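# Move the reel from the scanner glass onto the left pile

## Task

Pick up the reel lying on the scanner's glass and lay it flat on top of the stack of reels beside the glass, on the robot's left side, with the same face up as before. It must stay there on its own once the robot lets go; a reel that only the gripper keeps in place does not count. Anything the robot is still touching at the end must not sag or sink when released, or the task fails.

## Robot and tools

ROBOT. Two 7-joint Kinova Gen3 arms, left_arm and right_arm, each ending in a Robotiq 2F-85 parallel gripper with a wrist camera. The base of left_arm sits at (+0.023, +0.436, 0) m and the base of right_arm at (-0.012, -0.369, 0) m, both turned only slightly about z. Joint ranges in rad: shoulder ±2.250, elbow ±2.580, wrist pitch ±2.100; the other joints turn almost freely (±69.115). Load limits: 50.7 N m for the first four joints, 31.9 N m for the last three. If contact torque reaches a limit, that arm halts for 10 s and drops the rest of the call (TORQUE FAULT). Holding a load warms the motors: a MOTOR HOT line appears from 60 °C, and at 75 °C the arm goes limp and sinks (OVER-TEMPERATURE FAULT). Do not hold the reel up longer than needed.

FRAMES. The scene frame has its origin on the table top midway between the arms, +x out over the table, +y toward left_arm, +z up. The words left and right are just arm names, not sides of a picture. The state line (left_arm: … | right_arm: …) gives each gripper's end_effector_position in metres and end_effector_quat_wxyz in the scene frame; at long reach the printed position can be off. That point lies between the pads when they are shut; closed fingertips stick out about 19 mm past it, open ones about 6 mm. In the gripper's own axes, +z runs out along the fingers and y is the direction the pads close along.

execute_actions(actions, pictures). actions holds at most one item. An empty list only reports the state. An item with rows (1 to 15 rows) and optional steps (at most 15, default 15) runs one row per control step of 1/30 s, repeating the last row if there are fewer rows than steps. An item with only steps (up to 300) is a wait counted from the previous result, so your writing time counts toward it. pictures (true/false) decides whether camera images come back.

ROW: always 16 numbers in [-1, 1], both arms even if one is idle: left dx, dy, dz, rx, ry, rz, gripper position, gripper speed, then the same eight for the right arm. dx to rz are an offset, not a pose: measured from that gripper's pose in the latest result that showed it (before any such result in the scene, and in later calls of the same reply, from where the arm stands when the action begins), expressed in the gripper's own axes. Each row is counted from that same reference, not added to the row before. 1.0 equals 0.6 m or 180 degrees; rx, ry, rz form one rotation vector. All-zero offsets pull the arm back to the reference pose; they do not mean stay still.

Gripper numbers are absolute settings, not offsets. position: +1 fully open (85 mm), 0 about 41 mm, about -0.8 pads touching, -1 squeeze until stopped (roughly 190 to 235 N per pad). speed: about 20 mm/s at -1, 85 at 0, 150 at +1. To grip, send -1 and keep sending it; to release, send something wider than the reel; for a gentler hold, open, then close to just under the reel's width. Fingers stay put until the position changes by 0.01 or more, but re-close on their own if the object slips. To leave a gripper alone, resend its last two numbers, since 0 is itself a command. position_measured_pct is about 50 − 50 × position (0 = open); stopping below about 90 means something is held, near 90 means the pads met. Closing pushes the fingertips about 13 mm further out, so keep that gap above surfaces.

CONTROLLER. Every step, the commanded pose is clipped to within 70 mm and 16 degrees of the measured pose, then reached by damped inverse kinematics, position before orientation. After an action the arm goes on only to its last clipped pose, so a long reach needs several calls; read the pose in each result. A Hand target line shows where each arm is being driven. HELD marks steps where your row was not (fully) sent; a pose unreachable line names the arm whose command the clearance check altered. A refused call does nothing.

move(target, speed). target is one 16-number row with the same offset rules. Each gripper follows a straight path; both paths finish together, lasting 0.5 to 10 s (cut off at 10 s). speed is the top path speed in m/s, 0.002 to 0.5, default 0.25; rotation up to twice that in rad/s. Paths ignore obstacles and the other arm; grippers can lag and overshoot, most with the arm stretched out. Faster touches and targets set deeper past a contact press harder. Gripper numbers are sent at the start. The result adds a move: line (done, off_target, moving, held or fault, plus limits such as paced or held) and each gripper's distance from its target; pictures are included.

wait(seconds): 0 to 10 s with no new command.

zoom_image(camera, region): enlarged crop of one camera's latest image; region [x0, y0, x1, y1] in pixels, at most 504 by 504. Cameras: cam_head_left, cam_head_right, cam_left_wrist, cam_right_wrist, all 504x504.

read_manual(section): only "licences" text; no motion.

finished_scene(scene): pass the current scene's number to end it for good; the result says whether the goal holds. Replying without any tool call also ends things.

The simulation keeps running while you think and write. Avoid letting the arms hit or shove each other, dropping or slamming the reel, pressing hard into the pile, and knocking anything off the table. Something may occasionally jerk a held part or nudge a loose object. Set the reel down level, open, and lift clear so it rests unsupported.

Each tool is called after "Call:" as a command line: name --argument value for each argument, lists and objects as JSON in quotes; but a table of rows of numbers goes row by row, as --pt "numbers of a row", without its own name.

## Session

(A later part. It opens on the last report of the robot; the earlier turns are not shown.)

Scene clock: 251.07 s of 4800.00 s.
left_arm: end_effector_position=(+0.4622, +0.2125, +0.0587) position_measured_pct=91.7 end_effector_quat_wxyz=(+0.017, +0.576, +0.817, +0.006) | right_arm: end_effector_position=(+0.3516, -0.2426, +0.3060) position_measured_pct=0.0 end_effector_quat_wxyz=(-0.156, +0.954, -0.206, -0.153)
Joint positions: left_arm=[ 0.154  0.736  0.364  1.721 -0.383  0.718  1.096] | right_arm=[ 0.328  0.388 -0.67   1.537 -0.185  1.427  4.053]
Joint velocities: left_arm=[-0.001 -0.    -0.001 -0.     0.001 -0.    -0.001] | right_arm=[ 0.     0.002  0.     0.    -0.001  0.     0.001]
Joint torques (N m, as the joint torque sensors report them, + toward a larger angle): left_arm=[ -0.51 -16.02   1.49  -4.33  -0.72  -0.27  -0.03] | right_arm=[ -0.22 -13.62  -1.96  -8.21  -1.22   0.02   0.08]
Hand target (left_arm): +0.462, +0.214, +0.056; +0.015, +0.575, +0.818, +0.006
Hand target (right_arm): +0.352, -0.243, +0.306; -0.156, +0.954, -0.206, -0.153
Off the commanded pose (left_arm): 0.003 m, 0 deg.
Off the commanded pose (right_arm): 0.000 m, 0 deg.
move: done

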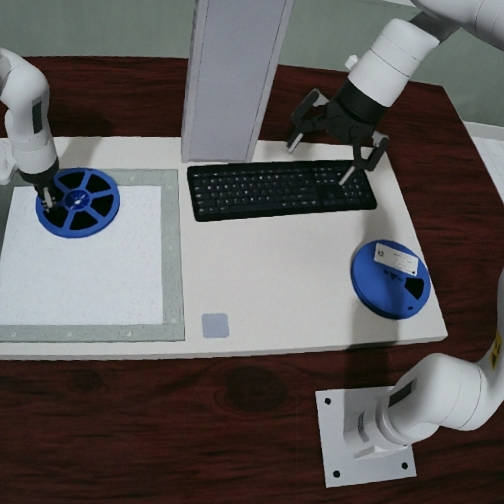

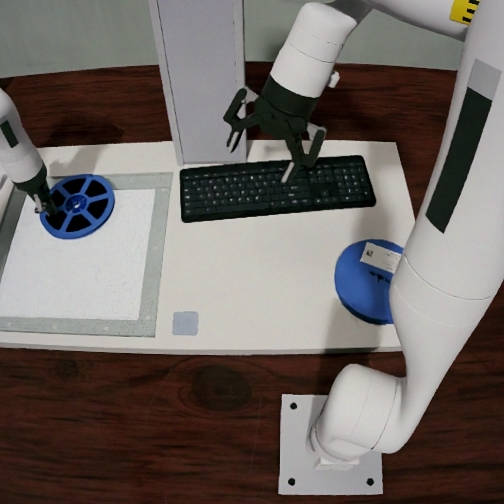

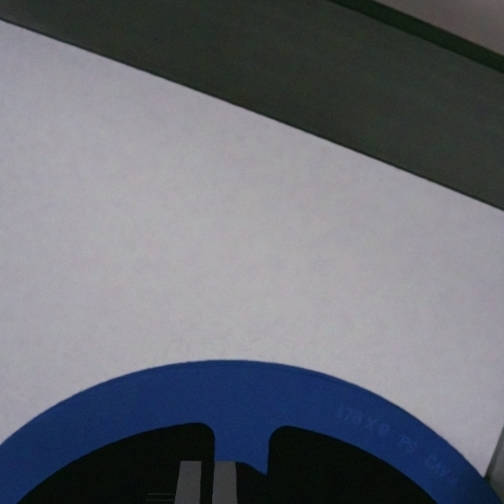

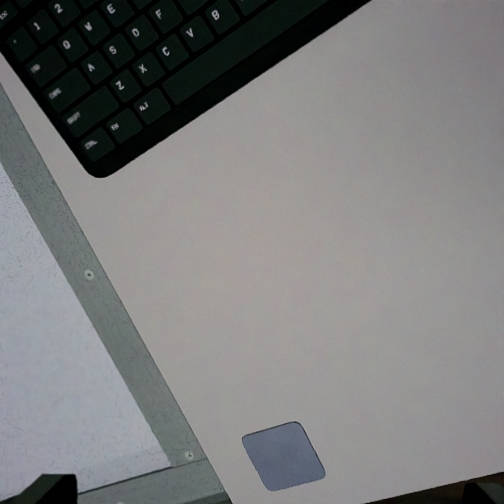

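Call:
move --target '[0,0,-0.045,0,0,0,-1,0,0,0,0,0,0,0,1,0]' --speed 0.1

Call:
move --target '[-0.095,-0.088,0,0,0,0,0.9,0,0,0,0,0,0,0,1,0]' --speed 0.15

Scene clock: 265.67 s of 4800.00 s.
left_arm: end_effector_position=(+0.4611, +0.2128, +0.0856) position_measured_pct=91.7 end_effector_quat_wxyz=(+0.017, +0.576, +0.817, +0.006) | right_arm: end_effector_position=(+0.3516, -0.2426, +0.3060) position_measured_pct=0.0 end_effector_quat_wxyz=(-0.156, +0.954, -0.206, -0.153)
Joint positions: left_arm=[ 0.138  0.689  0.388  1.705 -0.36   0.781  1.077] | right_arm=[ 0.328  0.388 -0.67   1.537 -0.185  1.427  4.053]
Joint velocities: left_arm=[-0.002 -0.003 -0.001 -0.     0.    -0.    -0.001] | right_arm=[ 0.     0.002  0.     0.    -0.001  0.    -0.002]
Joint torques (N m, as the joint torque sensors report them, + toward a larger angle): left_arm=[  0.18 -18.61   2.91  -5.17  -0.03   0.04  -0.15] | right_arm=[ -0.03 -13.4   -2.13  -8.07  -0.87   0.25  -0.22]
Hand target (left_arm): +0.461, +0.213, +0.086; +0.017, +0.576, +0.817, +0.006
Hand target (right_arm): +0.352, -0.243, +0.306; -0.156, +0.954, -0.206, -0.153
Off the commanded pose (left_arm): 0.000 m, 0 deg.
Off the commanded pose (right_arm): 0.000 m, 0 deg.
After step 90, 10.87 s passed at rest.
move: done

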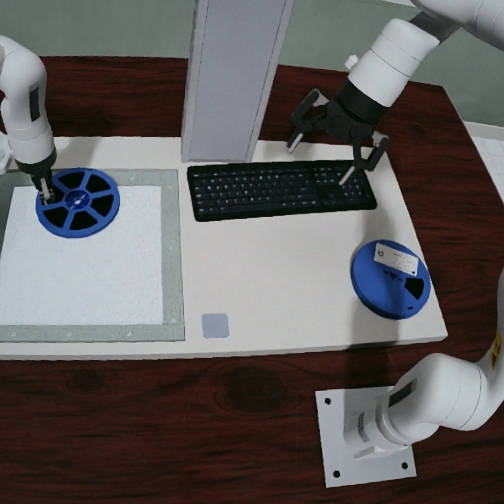

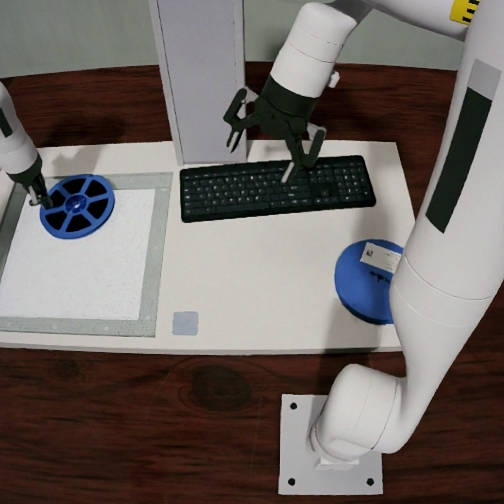

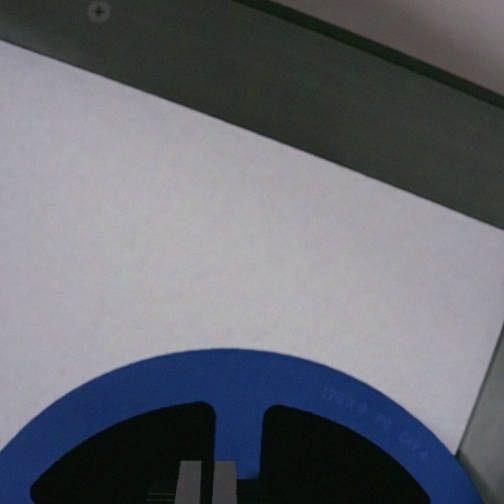

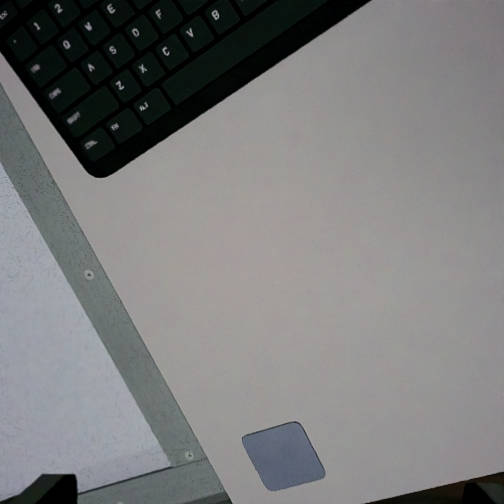

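Scene clock: 267.00 s of 4800.00 s.
left_arm: end_effector_position=(+0.4310, +0.1414, +0.0854) position_measured_pct=5.2 end_effector_quat_wxyz=(+0.017, +0.576, +0.817, +0.006) | right_arm: end_effector_position=(+0.3516, -0.2426, +0.3060) position_measured_pct=0.0 end_effector_quat_wxyz=(-0.156, +0.954, -0.206, -0.153)
Joint positions: left_arm=[ 0.309  0.708  0.377  1.661 -0.358  0.805  1.227] | right_arm=[ 0.328  0.388 -0.67   1.537 -0.185  1.427  4.053]
Joint velocities: left_arm=[-0.002 -0.001 -0.     0.     0.     0.    -0.001] | right_arm=[-0.    -0.    -0.001 -0.001 -0.     0.     0.   ]
Joint torques (N m, as the joint torque sensors report them, + toward a larger angle): left_arm=[  0.46 -19.18   2.68  -5.84  -0.43  -0.12  -0.01] | right_arm=[ -0.23 -13.27  -1.83  -8.35  -1.2    0.02  -0.08]
Hand target (left_arm): +0.431, +0.141, +0.085; +0.017, +0.576, +0.817, +0.006
Hand target (right_arm): +0.352, -0.243, +0.306; -0.156, +0.954, -0.206, -0.153
Off the commanded pose (left_arm): 0.000 m, 0 deg.
Off the commanded pose (right_arm): 0.000 m, 0 deg.
move: done

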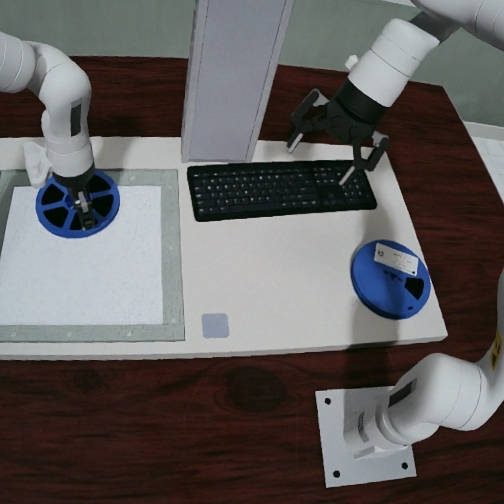

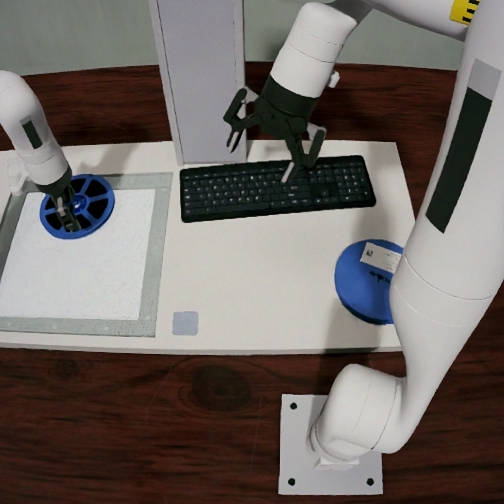

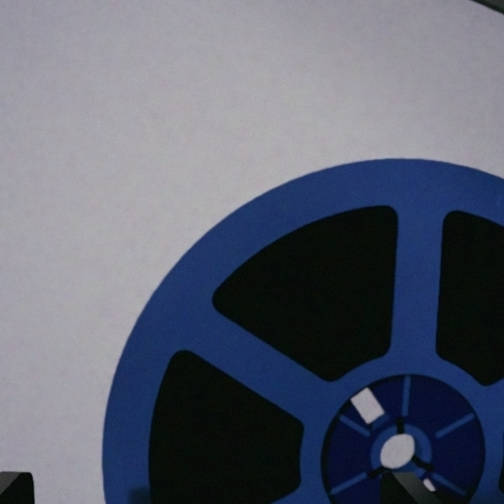

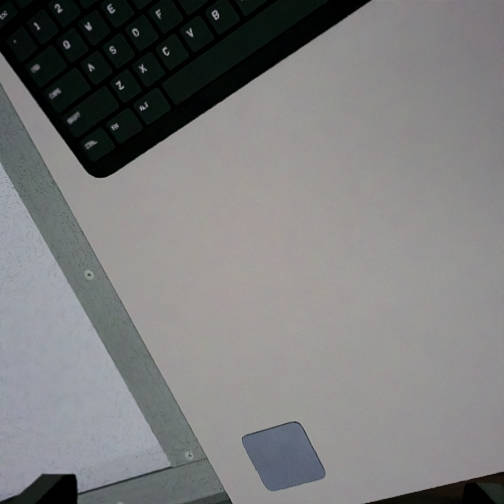

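Call:
move --target '[0.003,0.002,0.05,0,0,0,0.7,0,0,0,0,0,0,0,1,0]' --speed 0.05

Call:
move --target '[0,0,0.016,0,0,0,0.7,0,0,0,0,0,0,0,1,0]' --speed 0.01

Scene clock: 279.00 s of 4800.00 s.
left_arm: end_effector_position=(+0.4327, +0.1431, +0.0556) position_measured_pct=15.1 end_effector_quat_wxyz=(+0.018, +0.576, +0.817, +0.006) | right_arm: end_effector_position=(+0.3516, -0.2426, +0.3060) position_measured_pct=0.0 end_effector_quat_wxyz=(-0.156, +0.954, -0.206, -0.153)
Joint positions: left_arm=[ 0.319  0.758  0.353  1.681 -0.382  0.735  1.243] | right_arm=[ 0.328  0.388 -0.67   1.537 -0.185  1.427  4.053]
Joint velocities: left_arm=[ 0.002  0.002  0.    -0.    -0.    -0.001 -0.001] | right_arm=[ 0. -0.  0. -0. -0.  0. -0.]
Joint torques (N m, as the joint torque sensors report them, + toward a larger angle): left_arm=[  0.27 -19.47   3.32  -4.68  -0.43   0.12  -0.16] | right_arm=[ -0.11 -13.47  -1.94  -7.92  -0.98   0.39  -0.14]
Hand target (left_arm): +0.433, +0.143, +0.055; +0.017, +0.576, +0.817, +0.006
Hand target (right_arm): +0.352, -0.243, +0.306; -0.156, +0.954, -0.206, -0.153
Off the commanded pose (left_arm): 0.000 m, 0 deg.
Off the commanded pose (right_arm): 0.000 m, 0 deg.
After step 90, 8.13 s passed at rest.
move: done

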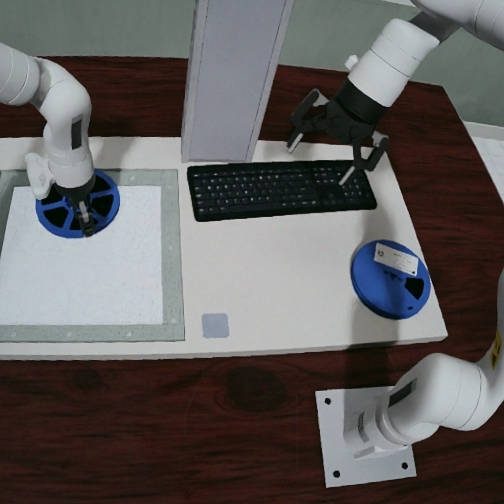

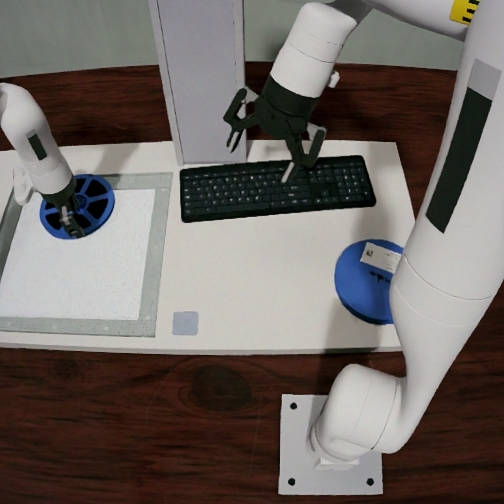

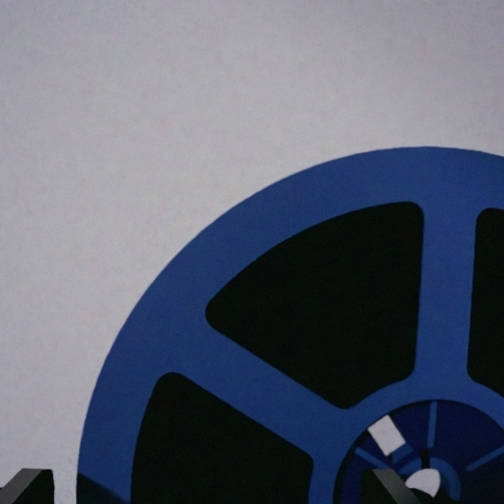

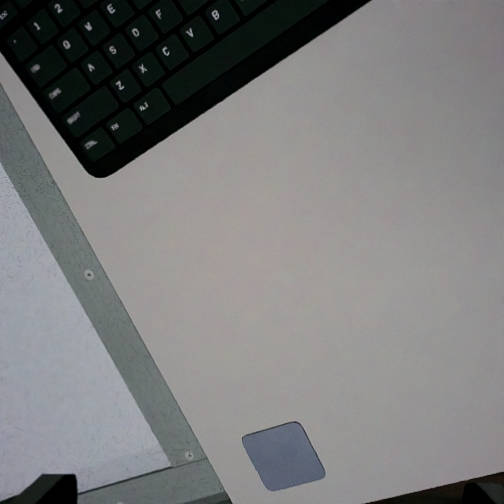

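Scene clock: 280.17 s of 4800.00 s.
left_arm: end_effector_position=(+0.4330, +0.1430, +0.0460) position_measured_pct=15.1 end_effector_quat_wxyz=(+0.018, +0.576, +0.817, +0.006) | right_arm: end_effector_position=(+0.3516, -0.2426, +0.3060) position_measured_pct=0.0 end_effector_quat_wxyz=(-0.156, +0.954, -0.206, -0.153)
Joint positions: left_arm=[ 0.325  0.775  0.345  1.686 -0.39   0.713  1.249] | right_arm=[ 0.328  0.388 -0.67   1.537 -0.185  1.427  4.053]
Joint velocities: left_arm=[ 0.002  0.002  0.001  0.     0.    -0.     0.001] | right_arm=[-0.     0.    -0.    -0.     0.001  0.    -0.   ]
Joint torques (N m, as the joint torque sensors report them, + toward a larger angle): left_arm=[  0.43 -19.86   2.79  -4.74  -0.35  -0.31   0.14] | right_arm=[ -0.13 -13.    -2.13  -8.48  -0.81   0.02   0.3 ]
Hand target (left_arm): +0.433, +0.143, +0.046; +0.018, +0.576, +0.817, +0.006
Hand target (right_arm): +0.352, -0.243, +0.306; -0.156, +0.954, -0.206, -0.153
Off the commanded pose (left_arm): 0.000 m, 0 deg.
Off the commanded pose (right_arm): 0.000 m, 0 deg.
move: done

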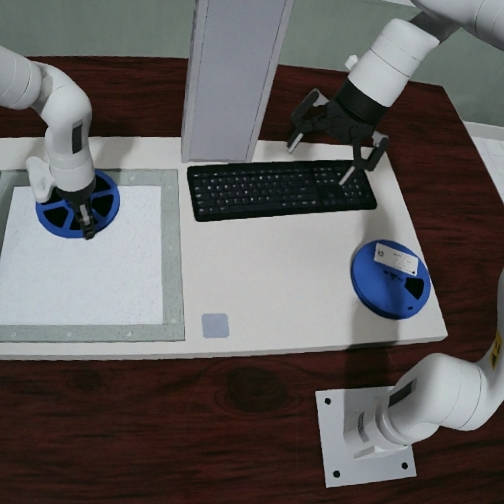

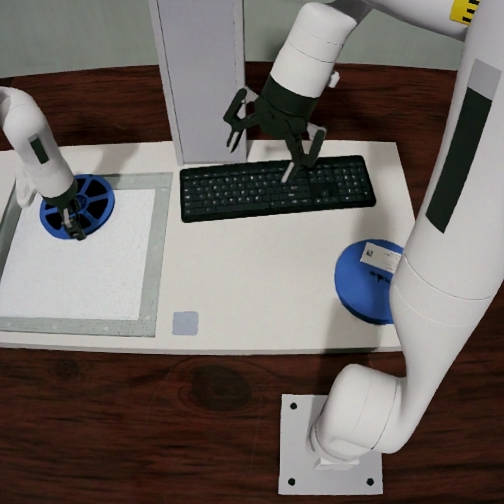

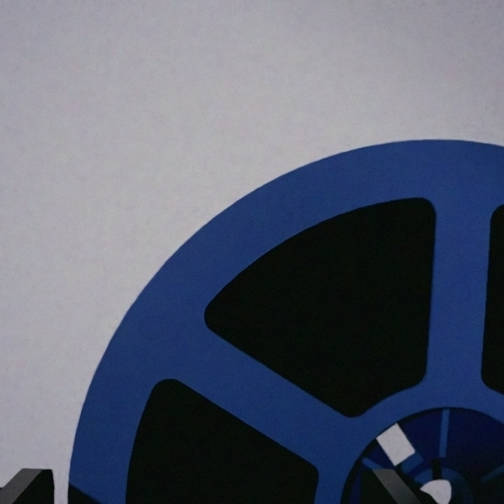

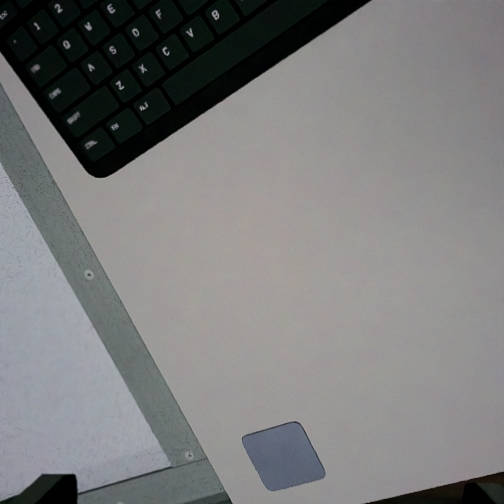

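Call:
execute_actions --actions '[{"rows":[[0,0,0,0,0,0,0.45,-1,0,0,0,0,0,0,1,0],[0,0,0,0,0,0,0.45,-1,0,0,0,0,0,0,1,0],[0,0,0,0,0,0,0.45,-1,0,0,0,0,0,0,1,0],[0,0,-0.0005,0,0,0,0.45,-1,0,0,0,0,0,0,1,0],[0,0,-0.001,0,0,0,0.45,-1,0,0,0,0,0,0,1,0],[0,0,-0.0015,0,0,0,0.45,-1,0,0,0,0,0,0,1,0],[0,0,-0.002,0,0,0,0.45,-1,0,0,0,0,0,0,1,0],[0,0,-0.0025,0,0,0,0.45,-1,0,0,0,0,0,0,1,0],[0,0,-0.003,0,0,0,0.45,-1,0,0,0,0,0,0,1,0],[0,0,-0.0035,0,0,0,0.45,-1,0,0,0,0,0,0,1,0],[0,0,-0.004,0,0,0,0.45,-1,0,0,0,0,0,0,1,0]],"steps":15}]'

Call:
wait --seconds 0.5

Scene clock: 288.33 s of 4800.00 s.
left_arm: end_effector_position=(+0.4329, +0.1429, +0.0485) position_measured_pct=23.4 end_effector_quat_wxyz=(+0.018, +0.576, +0.817, +0.006) | right_arm: end_effector_position=(+0.3516, -0.2426, +0.3060) position_measured_pct=0.0 end_effector_quat_wxyz=(-0.156, +0.954, -0.206, -0.153)
Joint positions: left_arm=[ 0.323  0.77   0.347  1.684 -0.388  0.719  1.247] | right_arm=[ 0.328  0.388 -0.67   1.537 -0.185  1.427  4.053]
Joint velocities: left_arm=[ 0.002 -0.008  0.007  0.002  0.002  0.009 -0.002] | right_arm=[ 0.    -0.001 -0.     0.001 -0.001  0.     0.001]
Joint torques (N m, as the joint torque sensors report them, + toward a larger angle): left_arm=[ -0.05 -18.77   2.61  -4.7   -0.63  -0.27  -0.28] | right_arm=[ -0.57 -13.02  -1.86  -8.56  -0.89   0.51  -0.02]
Hand target (left_arm): +0.433, +0.143, +0.048; +0.018, +0.576, +0.817, +0.006
Hand target (right_arm): +0.352, -0.243, +0.306; -0.156, +0.954, -0.206, -0.153
Off the commanded pose (left_arm): 0.000 m, 0 deg.
Off the commanded pose (right_arm): 0.000 m, 0 deg.
Steps of this call (steps 1 to 90: nothing new was sent; then 4.67 s passed at rest; steps 91 to 105: all 15 steps of this action). Readings (end_effector_position | what the end effector reports):
91: left_arm (+0.4330, +0.1430, +0.0460) | right_arm (+0.3516, -0.2426, +0.3060) | left_arm position_measured_pct=15.1 | right_arm position_measured_pct=0.0
92: left_arm (+0.4330, +0.1430, +0.0460) | right_arm (+0.3516, -0.2426, +0.3060) | left_arm position_measured_pct=15.1 | right_arm position_measured_pct=0.0
94: left_arm (+0.4330, +0.1430, +0.0461) | right_arm (+0.3516, -0.2426, +0.3060) | left_arm position_measured_pct=15.9 | right_arm position_measured_pct=0.0
98: left_arm (+0.4330, +0.1430, +0.0472) | right_arm (+0.3516, -0.2426, +0.3060) | left_arm position_measured_pct=18.7 | right_arm position_measured_pct=0.0
105: the state above

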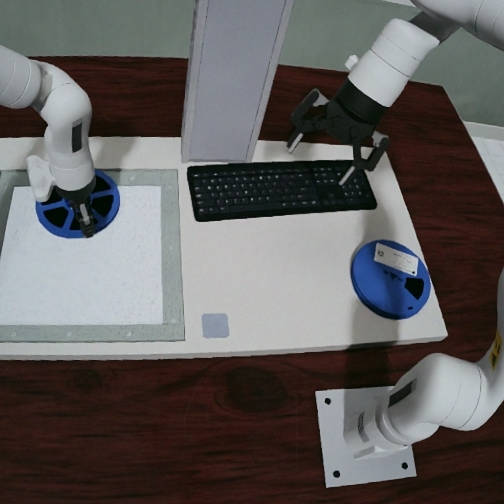

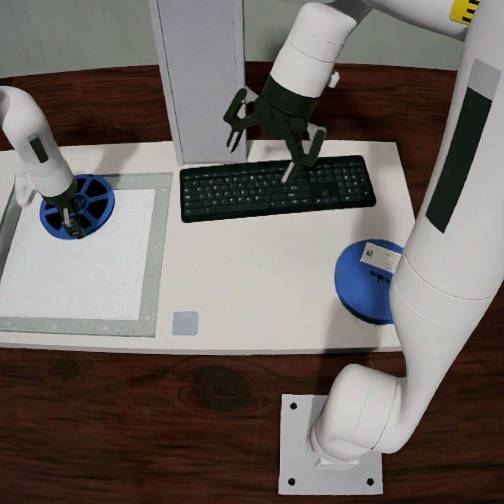

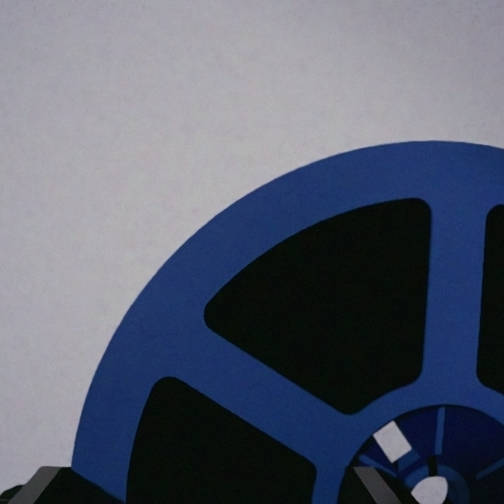

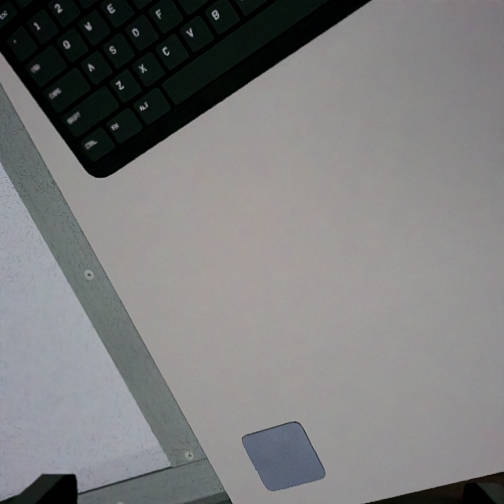

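Scene clock: 288.83 s of 4800.00 s.
left_arm: end_effector_position=(+0.4329, +0.1427, +0.0492) position_measured_pct=26.2 end_effector_quat_wxyz=(+0.018, +0.576, +0.817, +0.006) | right_arm: end_effector_position=(+0.3516, -0.2426, +0.3060) position_measured_pct=0.0 end_effector_quat_wxyz=(-0.156, +0.954, -0.206, -0.153)
Joint positions: left_arm=[ 0.324  0.769  0.347  1.685 -0.388  0.719  1.247] | right_arm=[ 0.328  0.388 -0.67   1.537 -0.185  1.427  4.053]
Joint velocities: left_arm=[-0.001  0.    -0.     0.    -0.    -0.    -0.001] | right_arm=[-0.     0.002 -0.     0.001  0.001  0.    -0.001]
Joint torques (N m, as the joint torque sensors report them, + toward a larger angle): left_arm=[ -0.11 -18.62   2.67  -5.04  -0.28  -0.57  -0.16] | right_arm=[ -0.15 -13.32  -1.74  -8.08  -0.86   0.15   0.12]
Hand target (left_arm): +0.433, +0.143, +0.048; +0.018, +0.576, +0.817, +0.006
Hand target (right_arm): +0.352, -0.243, +0.306; -0.156, +0.954, -0.206, -0.153
Off the commanded pose (left_arm): 0.001 m, 0 deg.
Off the commanded pose (right_arm): 0.000 m, 0 deg.
Steps of this call (steps 1 to 15: nothing new was sent). Readings (end_effector_position | what the end effector reports):
1: left_arm (+0.4329, +0.1429, +0.0487) | right_arm (+0.3516, -0.2426, +0.3060) | left_arm position_measured_pct=24.2 | right_arm position_measured_pct=0.0
2: left_arm (+0.4328, +0.1428, +0.0488) | right_arm (+0.3516, -0.2426, +0.3060) | left_arm position_measured_pct=24.6 | right_arm position_measured_pct=0.0
4: left_arm (+0.4328, +0.1427, +0.0491) | right_arm (+0.3516, -0.2426, +0.3060) | left_arm position_measured_pct=25.8 | right_arm position_measured_pct=0.0
8: left_arm (+0.4329, +0.1427, +0.0492) | right_arm (+0.3516, -0.2426, +0.3060) | left_arm position_measured_pct=26.2 | right_arm position_measured_pct=0.0
15: the state above

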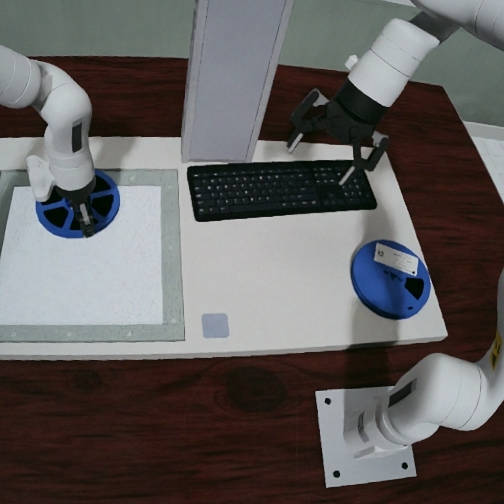

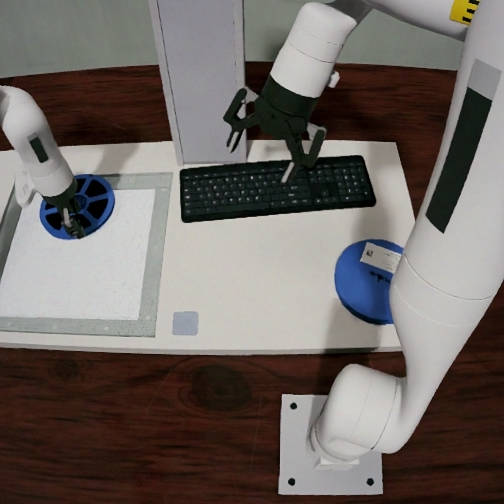

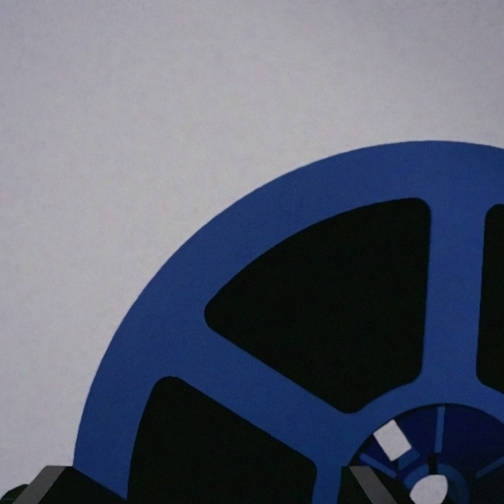

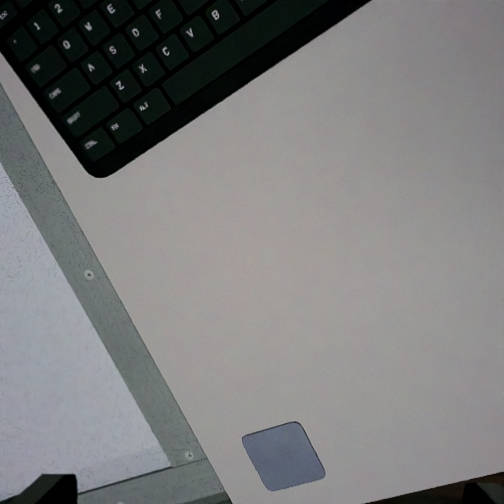

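Call:
move --target '[0,0,-0.04,0,0,0,0.45,-1,0,0,0,0,0,0,1,0]' --speed 0.03

Scene clock: 292.50 s of 4800.00 s.
left_arm: end_effector_position=(+0.4319, +0.1430, +0.0731) position_measured_pct=27.0 end_effector_quat_wxyz=(+0.018, +0.576, +0.817, +0.006) | right_arm: end_effector_position=(+0.3516, -0.2426, +0.3060) position_measured_pct=0.0 end_effector_quat_wxyz=(-0.156, +0.954, -0.206, -0.153)
Joint positions: left_arm=[ 0.311  0.727  0.367  1.673 -0.369  0.773  1.232] | right_arm=[ 0.328  0.388 -0.67   1.537 -0.185  1.427  4.053]
Joint velocities: left_arm=[-0.001 -0.001 -0.002  0.001  0.     0.    -0.   ] | right_arm=[ 0.    -0.001 -0.001 -0.     0.001  0.     0.   ]
Joint torques (N m, as the joint torque sensors report them, + toward a larger angle): left_arm=[ -0.02 -19.99   3.35  -5.39  -0.28  -0.07   0.18] | right_arm=[ -0.21 -13.84  -1.59  -8.61  -0.89   0.32   0.04]
Hand target (left_arm): +0.432, +0.143, +0.073; +0.018, +0.576, +0.817, +0.007
Hand target (right_arm): +0.352, -0.243, +0.306; -0.156, +0.954, -0.206, -0.153
Off the commanded pose (left_arm): 0.000 m, 0 deg.
Off the commanded pose (right_arm): 0.000 m, 0 deg.
move: done

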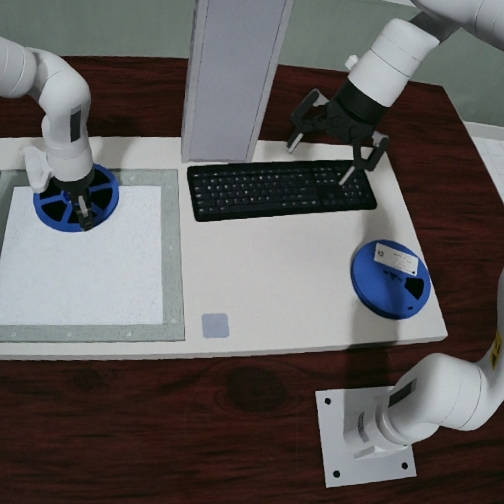

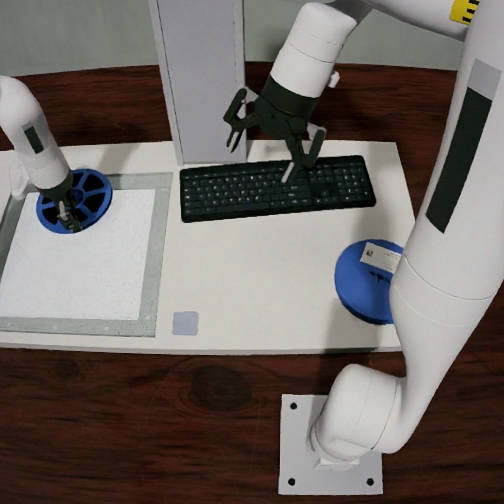

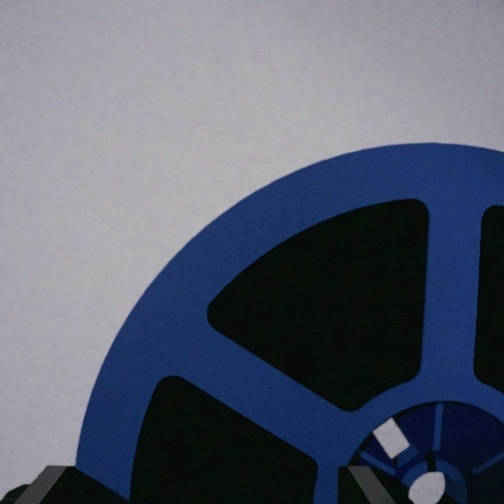

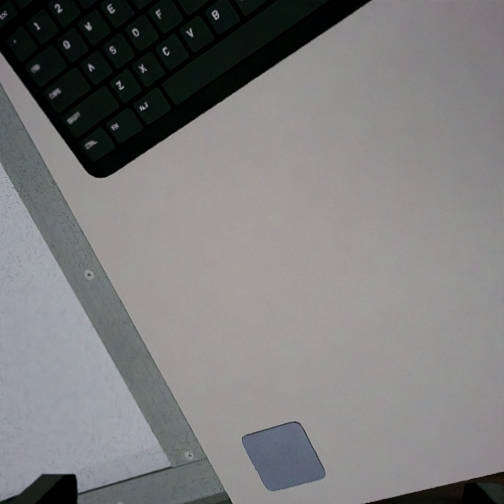

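Call:
zoom_image --camera "cam_head_right" --region '[10, 140, 130, 260]'

Call:
execute_actions --actions '[]' --pictures false

Region (10, 140, 130, 260) of cam_head_right's 504x504 image, scaled by 4.200, with more detail than that image has.

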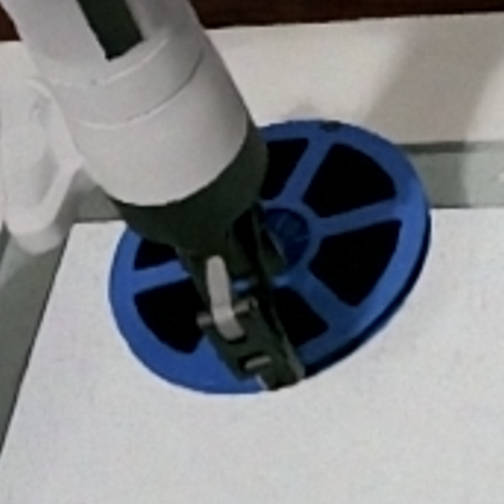

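Scene clock: 295.73 s of 4800.00 s.
left_arm: end_effector_position=(+0.4320, +0.1430, +0.0732) position_measured_pct=27.0 end_effector_quat_wxyz=(+0.018, +0.576, +0.817, +0.007) | right_arm: end_effector_position=(+0.3516, -0.2426, +0.3060) position_measured_pct=0.0 end_effector_quat_wxyz=(-0.156, +0.954, -0.206, -0.153)
Joint positions: left_arm=[ 0.311  0.727  0.367  1.673 -0.369  0.773  1.232] | right_arm=[ 0.328  0.388 -0.67   1.537 -0.185  1.427  4.053]
Joint velocities: left_arm=[ 0.002 -0.001 -0.     0.    -0.    -0.    -0.001] | right_arm=[ 0.    -0.001 -0.001 -0.     0.001 -0.    -0.   ]
Joint torques (N m, as the joint torque sensors report them, + toward a larger angle): left_arm=[  0.25 -20.21   2.85  -5.89   0.07   0.    -0.17] | right_arm=[  0.16 -13.64  -2.02  -8.57  -1.11   0.27   0.07]
Hand target (left_arm): +0.432, +0.143, +0.073; +0.018, +0.576, +0.817, +0.007
Hand target (right_arm): +0.352, -0.243, +0.306; -0.156, +0.954, -0.206, -0.153
Off the commanded pose (left_arm): 0.000 m, 0 deg.
Off the commanded pose (right_arm): 0.000 m, 0 deg.
Steps of this call (steps 1 to 90: nothing new was sent; then 0.23 s passed at rest). Readings (end_effector_position | what the end effector reports):
1: left_arm (+0.4319, +0.1430, +0.0731) | right_arm (+0.3516, -0.2426, +0.3060) | left_arm position_measured_pct=27.0 | right_arm position_measured_pct=0.0
2: left_arm (+0.4320, +0.1430, +0.0731) | right_arm (+0.3516, -0.2426, +0.3060) | left_arm position_measured_pct=27.0 | right_arm position_measured_pct=0.0
4: left_arm (+0.4320, +0.1430, +0.0731) | right_arm (+0.3516, -0.2426, +0.3060) | left_arm position_measured_pct=27.0 | right_arm position_measured_pct=0.0
8: left_arm (+0.4320, +0.1430, +0.0732) | right_arm (+0.3516, -0.2426, +0.3060) | left_arm position_measured_pct=27.0 | right_arm position_measured_pct=0.0
90: the state above

Call:
move --target '[0.606,-0.069,-0.035,0,0,0,0.45,-1,0,0,0,0,0,0,1,0]' --speed 0.05

Scene clock: 308.07 s of 4800.00 s.
left_arm: end_effector_position=(+0.2687, +0.4702, +0.0835) position_measured_pct=27.0 end_effector_quat_wxyz=(+0.018, +0.577, +0.817, +0.005) | right_arm: end_effector_position=(+0.3516, -0.2426, +0.3060) position_measured_pct=0.0 end_effector_quat_wxyz=(-0.156, +0.954, -0.206, -0.153)
Joint positions: left_arm=[-0.684  0.327  0.476  2.485 -0.376  0.356  0.498] | right_arm=[ 0.328  0.388 -0.671  1.537 -0.184  1.427  4.053]
Joint velocities: left_arm=[-0.009 -0.003 -0.004  0.     0.005 -0.001 -0.005] | right_arm=[ 0.     0.     0.001  0.    -0.    -0.     0.001]
Joint torques (N m, as the joint torque sensors report them, + toward a larger angle): left_arm=[ 0.87 -9.21  0.81 -2.55  0.1  -0.19  0.22] | right_arm=[ -0.36 -13.05  -1.99  -8.2   -1.04   0.59  -0.1 ]
Hand target (left_arm): +0.269, +0.471, +0.084; +0.018, +0.576, +0.817, +0.005
Hand target (right_arm): +0.352, -0.243, +0.306; -0.156, +0.954, -0.206, -0.153
Off the commanded pose (left_arm): 0.003 m, 0 deg.
Off the commanded pose (right_arm): 0.000 m, 0 deg.
After step 90, 1.73 s passed at rest.
move: done

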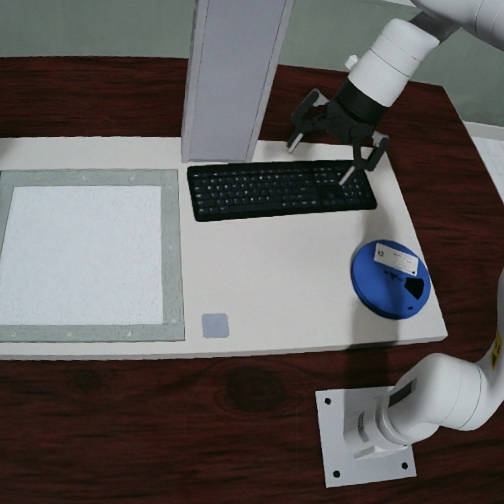

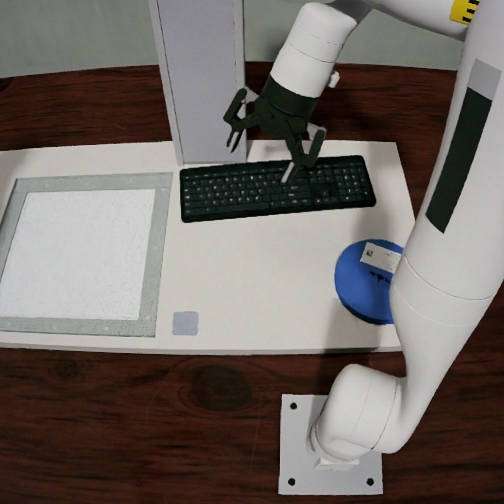

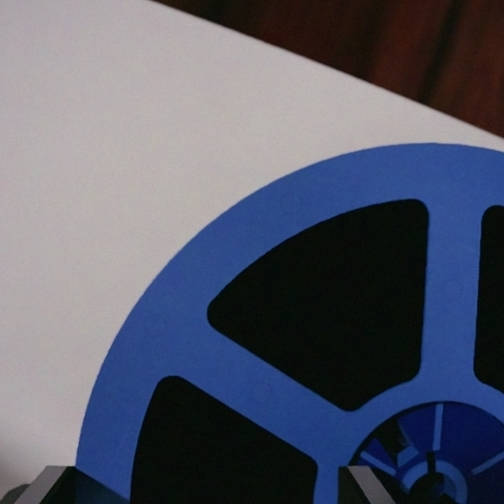

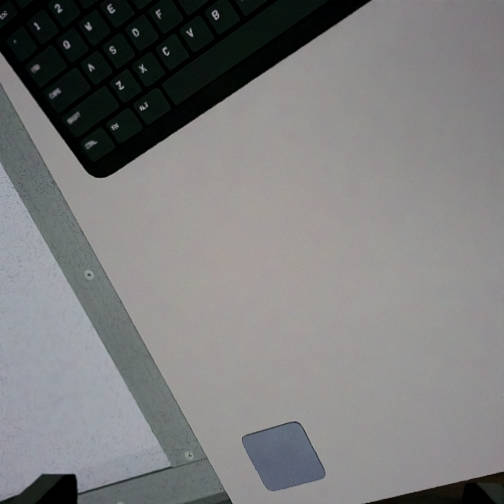

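Call:
move --target '[0.001,0,0.035,0,0,0,0.45,-1,0,0,0,0,0,0,1,0]' --speed 0.015

Scene clock: 312.97 s of 4800.00 s.
left_arm: end_effector_position=(+0.2699, +0.4710, +0.0692) position_measured_pct=27.0 end_effector_quat_wxyz=(+0.020, +0.579, +0.815, +0.014) | right_arm: end_effector_position=(+0.3516, -0.2426, +0.3060) position_measured_pct=0.0 end_effector_quat_wxyz=(-0.156, +0.954, -0.206, -0.153)
Joint positions: left_arm=[-0.58   0.367  0.364  2.511 -0.466  0.266  0.579] | right_arm=[ 0.328  0.388 -0.671  1.537 -0.184  1.427  4.053]
Joint velocities: left_arm=[ 0.005 -0.    -0.003  0.    -0.002 -0.     0.001] | right_arm=[-0.    -0.001  0.    -0.     0.    -0.     0.   ]
Joint torques (N m, as the joint torque sensors report them, + toward a larger angle): left_arm=[-1.81 14.55 -2.47 -5.05 -1.36 -4.02 -0.53] | right_arm=[  0.29 -13.4   -1.71  -8.12  -0.95   0.19   0.09]
Hand target (left_arm): +0.269, +0.470, +0.063; +0.018, +0.577, +0.817, +0.005
Hand target (right_arm): +0.352, -0.243, +0.306; -0.156, +0.954, -0.206, -0.153
Off the commanded pose (left_arm): 0.007 m, 1 deg.
Off the commanded pose (right_arm): 0.000 m, 0 deg.
After step 90, 0.27 s passed at rest.
move: off_target (left_arm)

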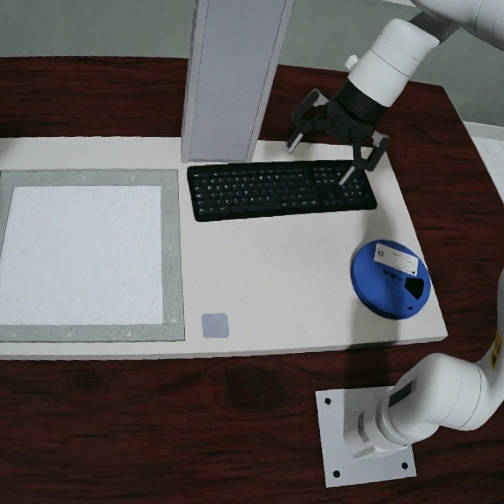

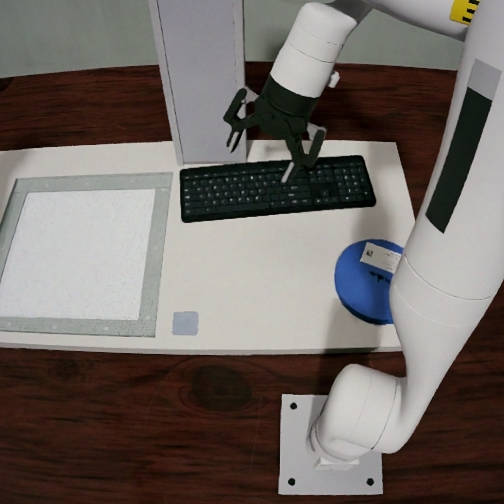

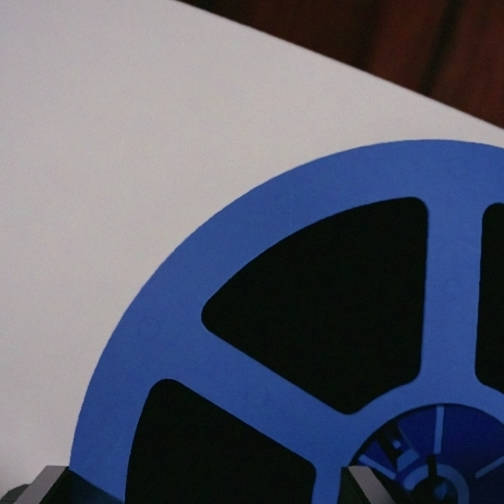

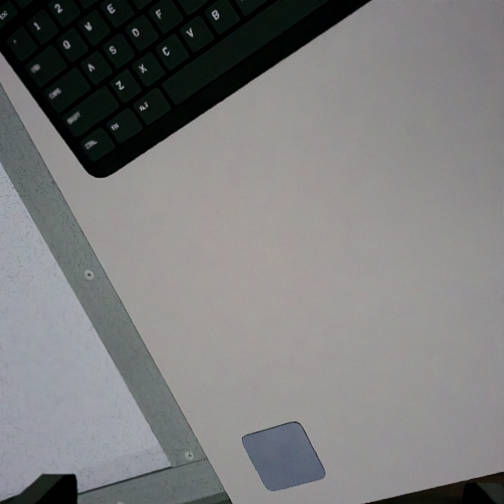

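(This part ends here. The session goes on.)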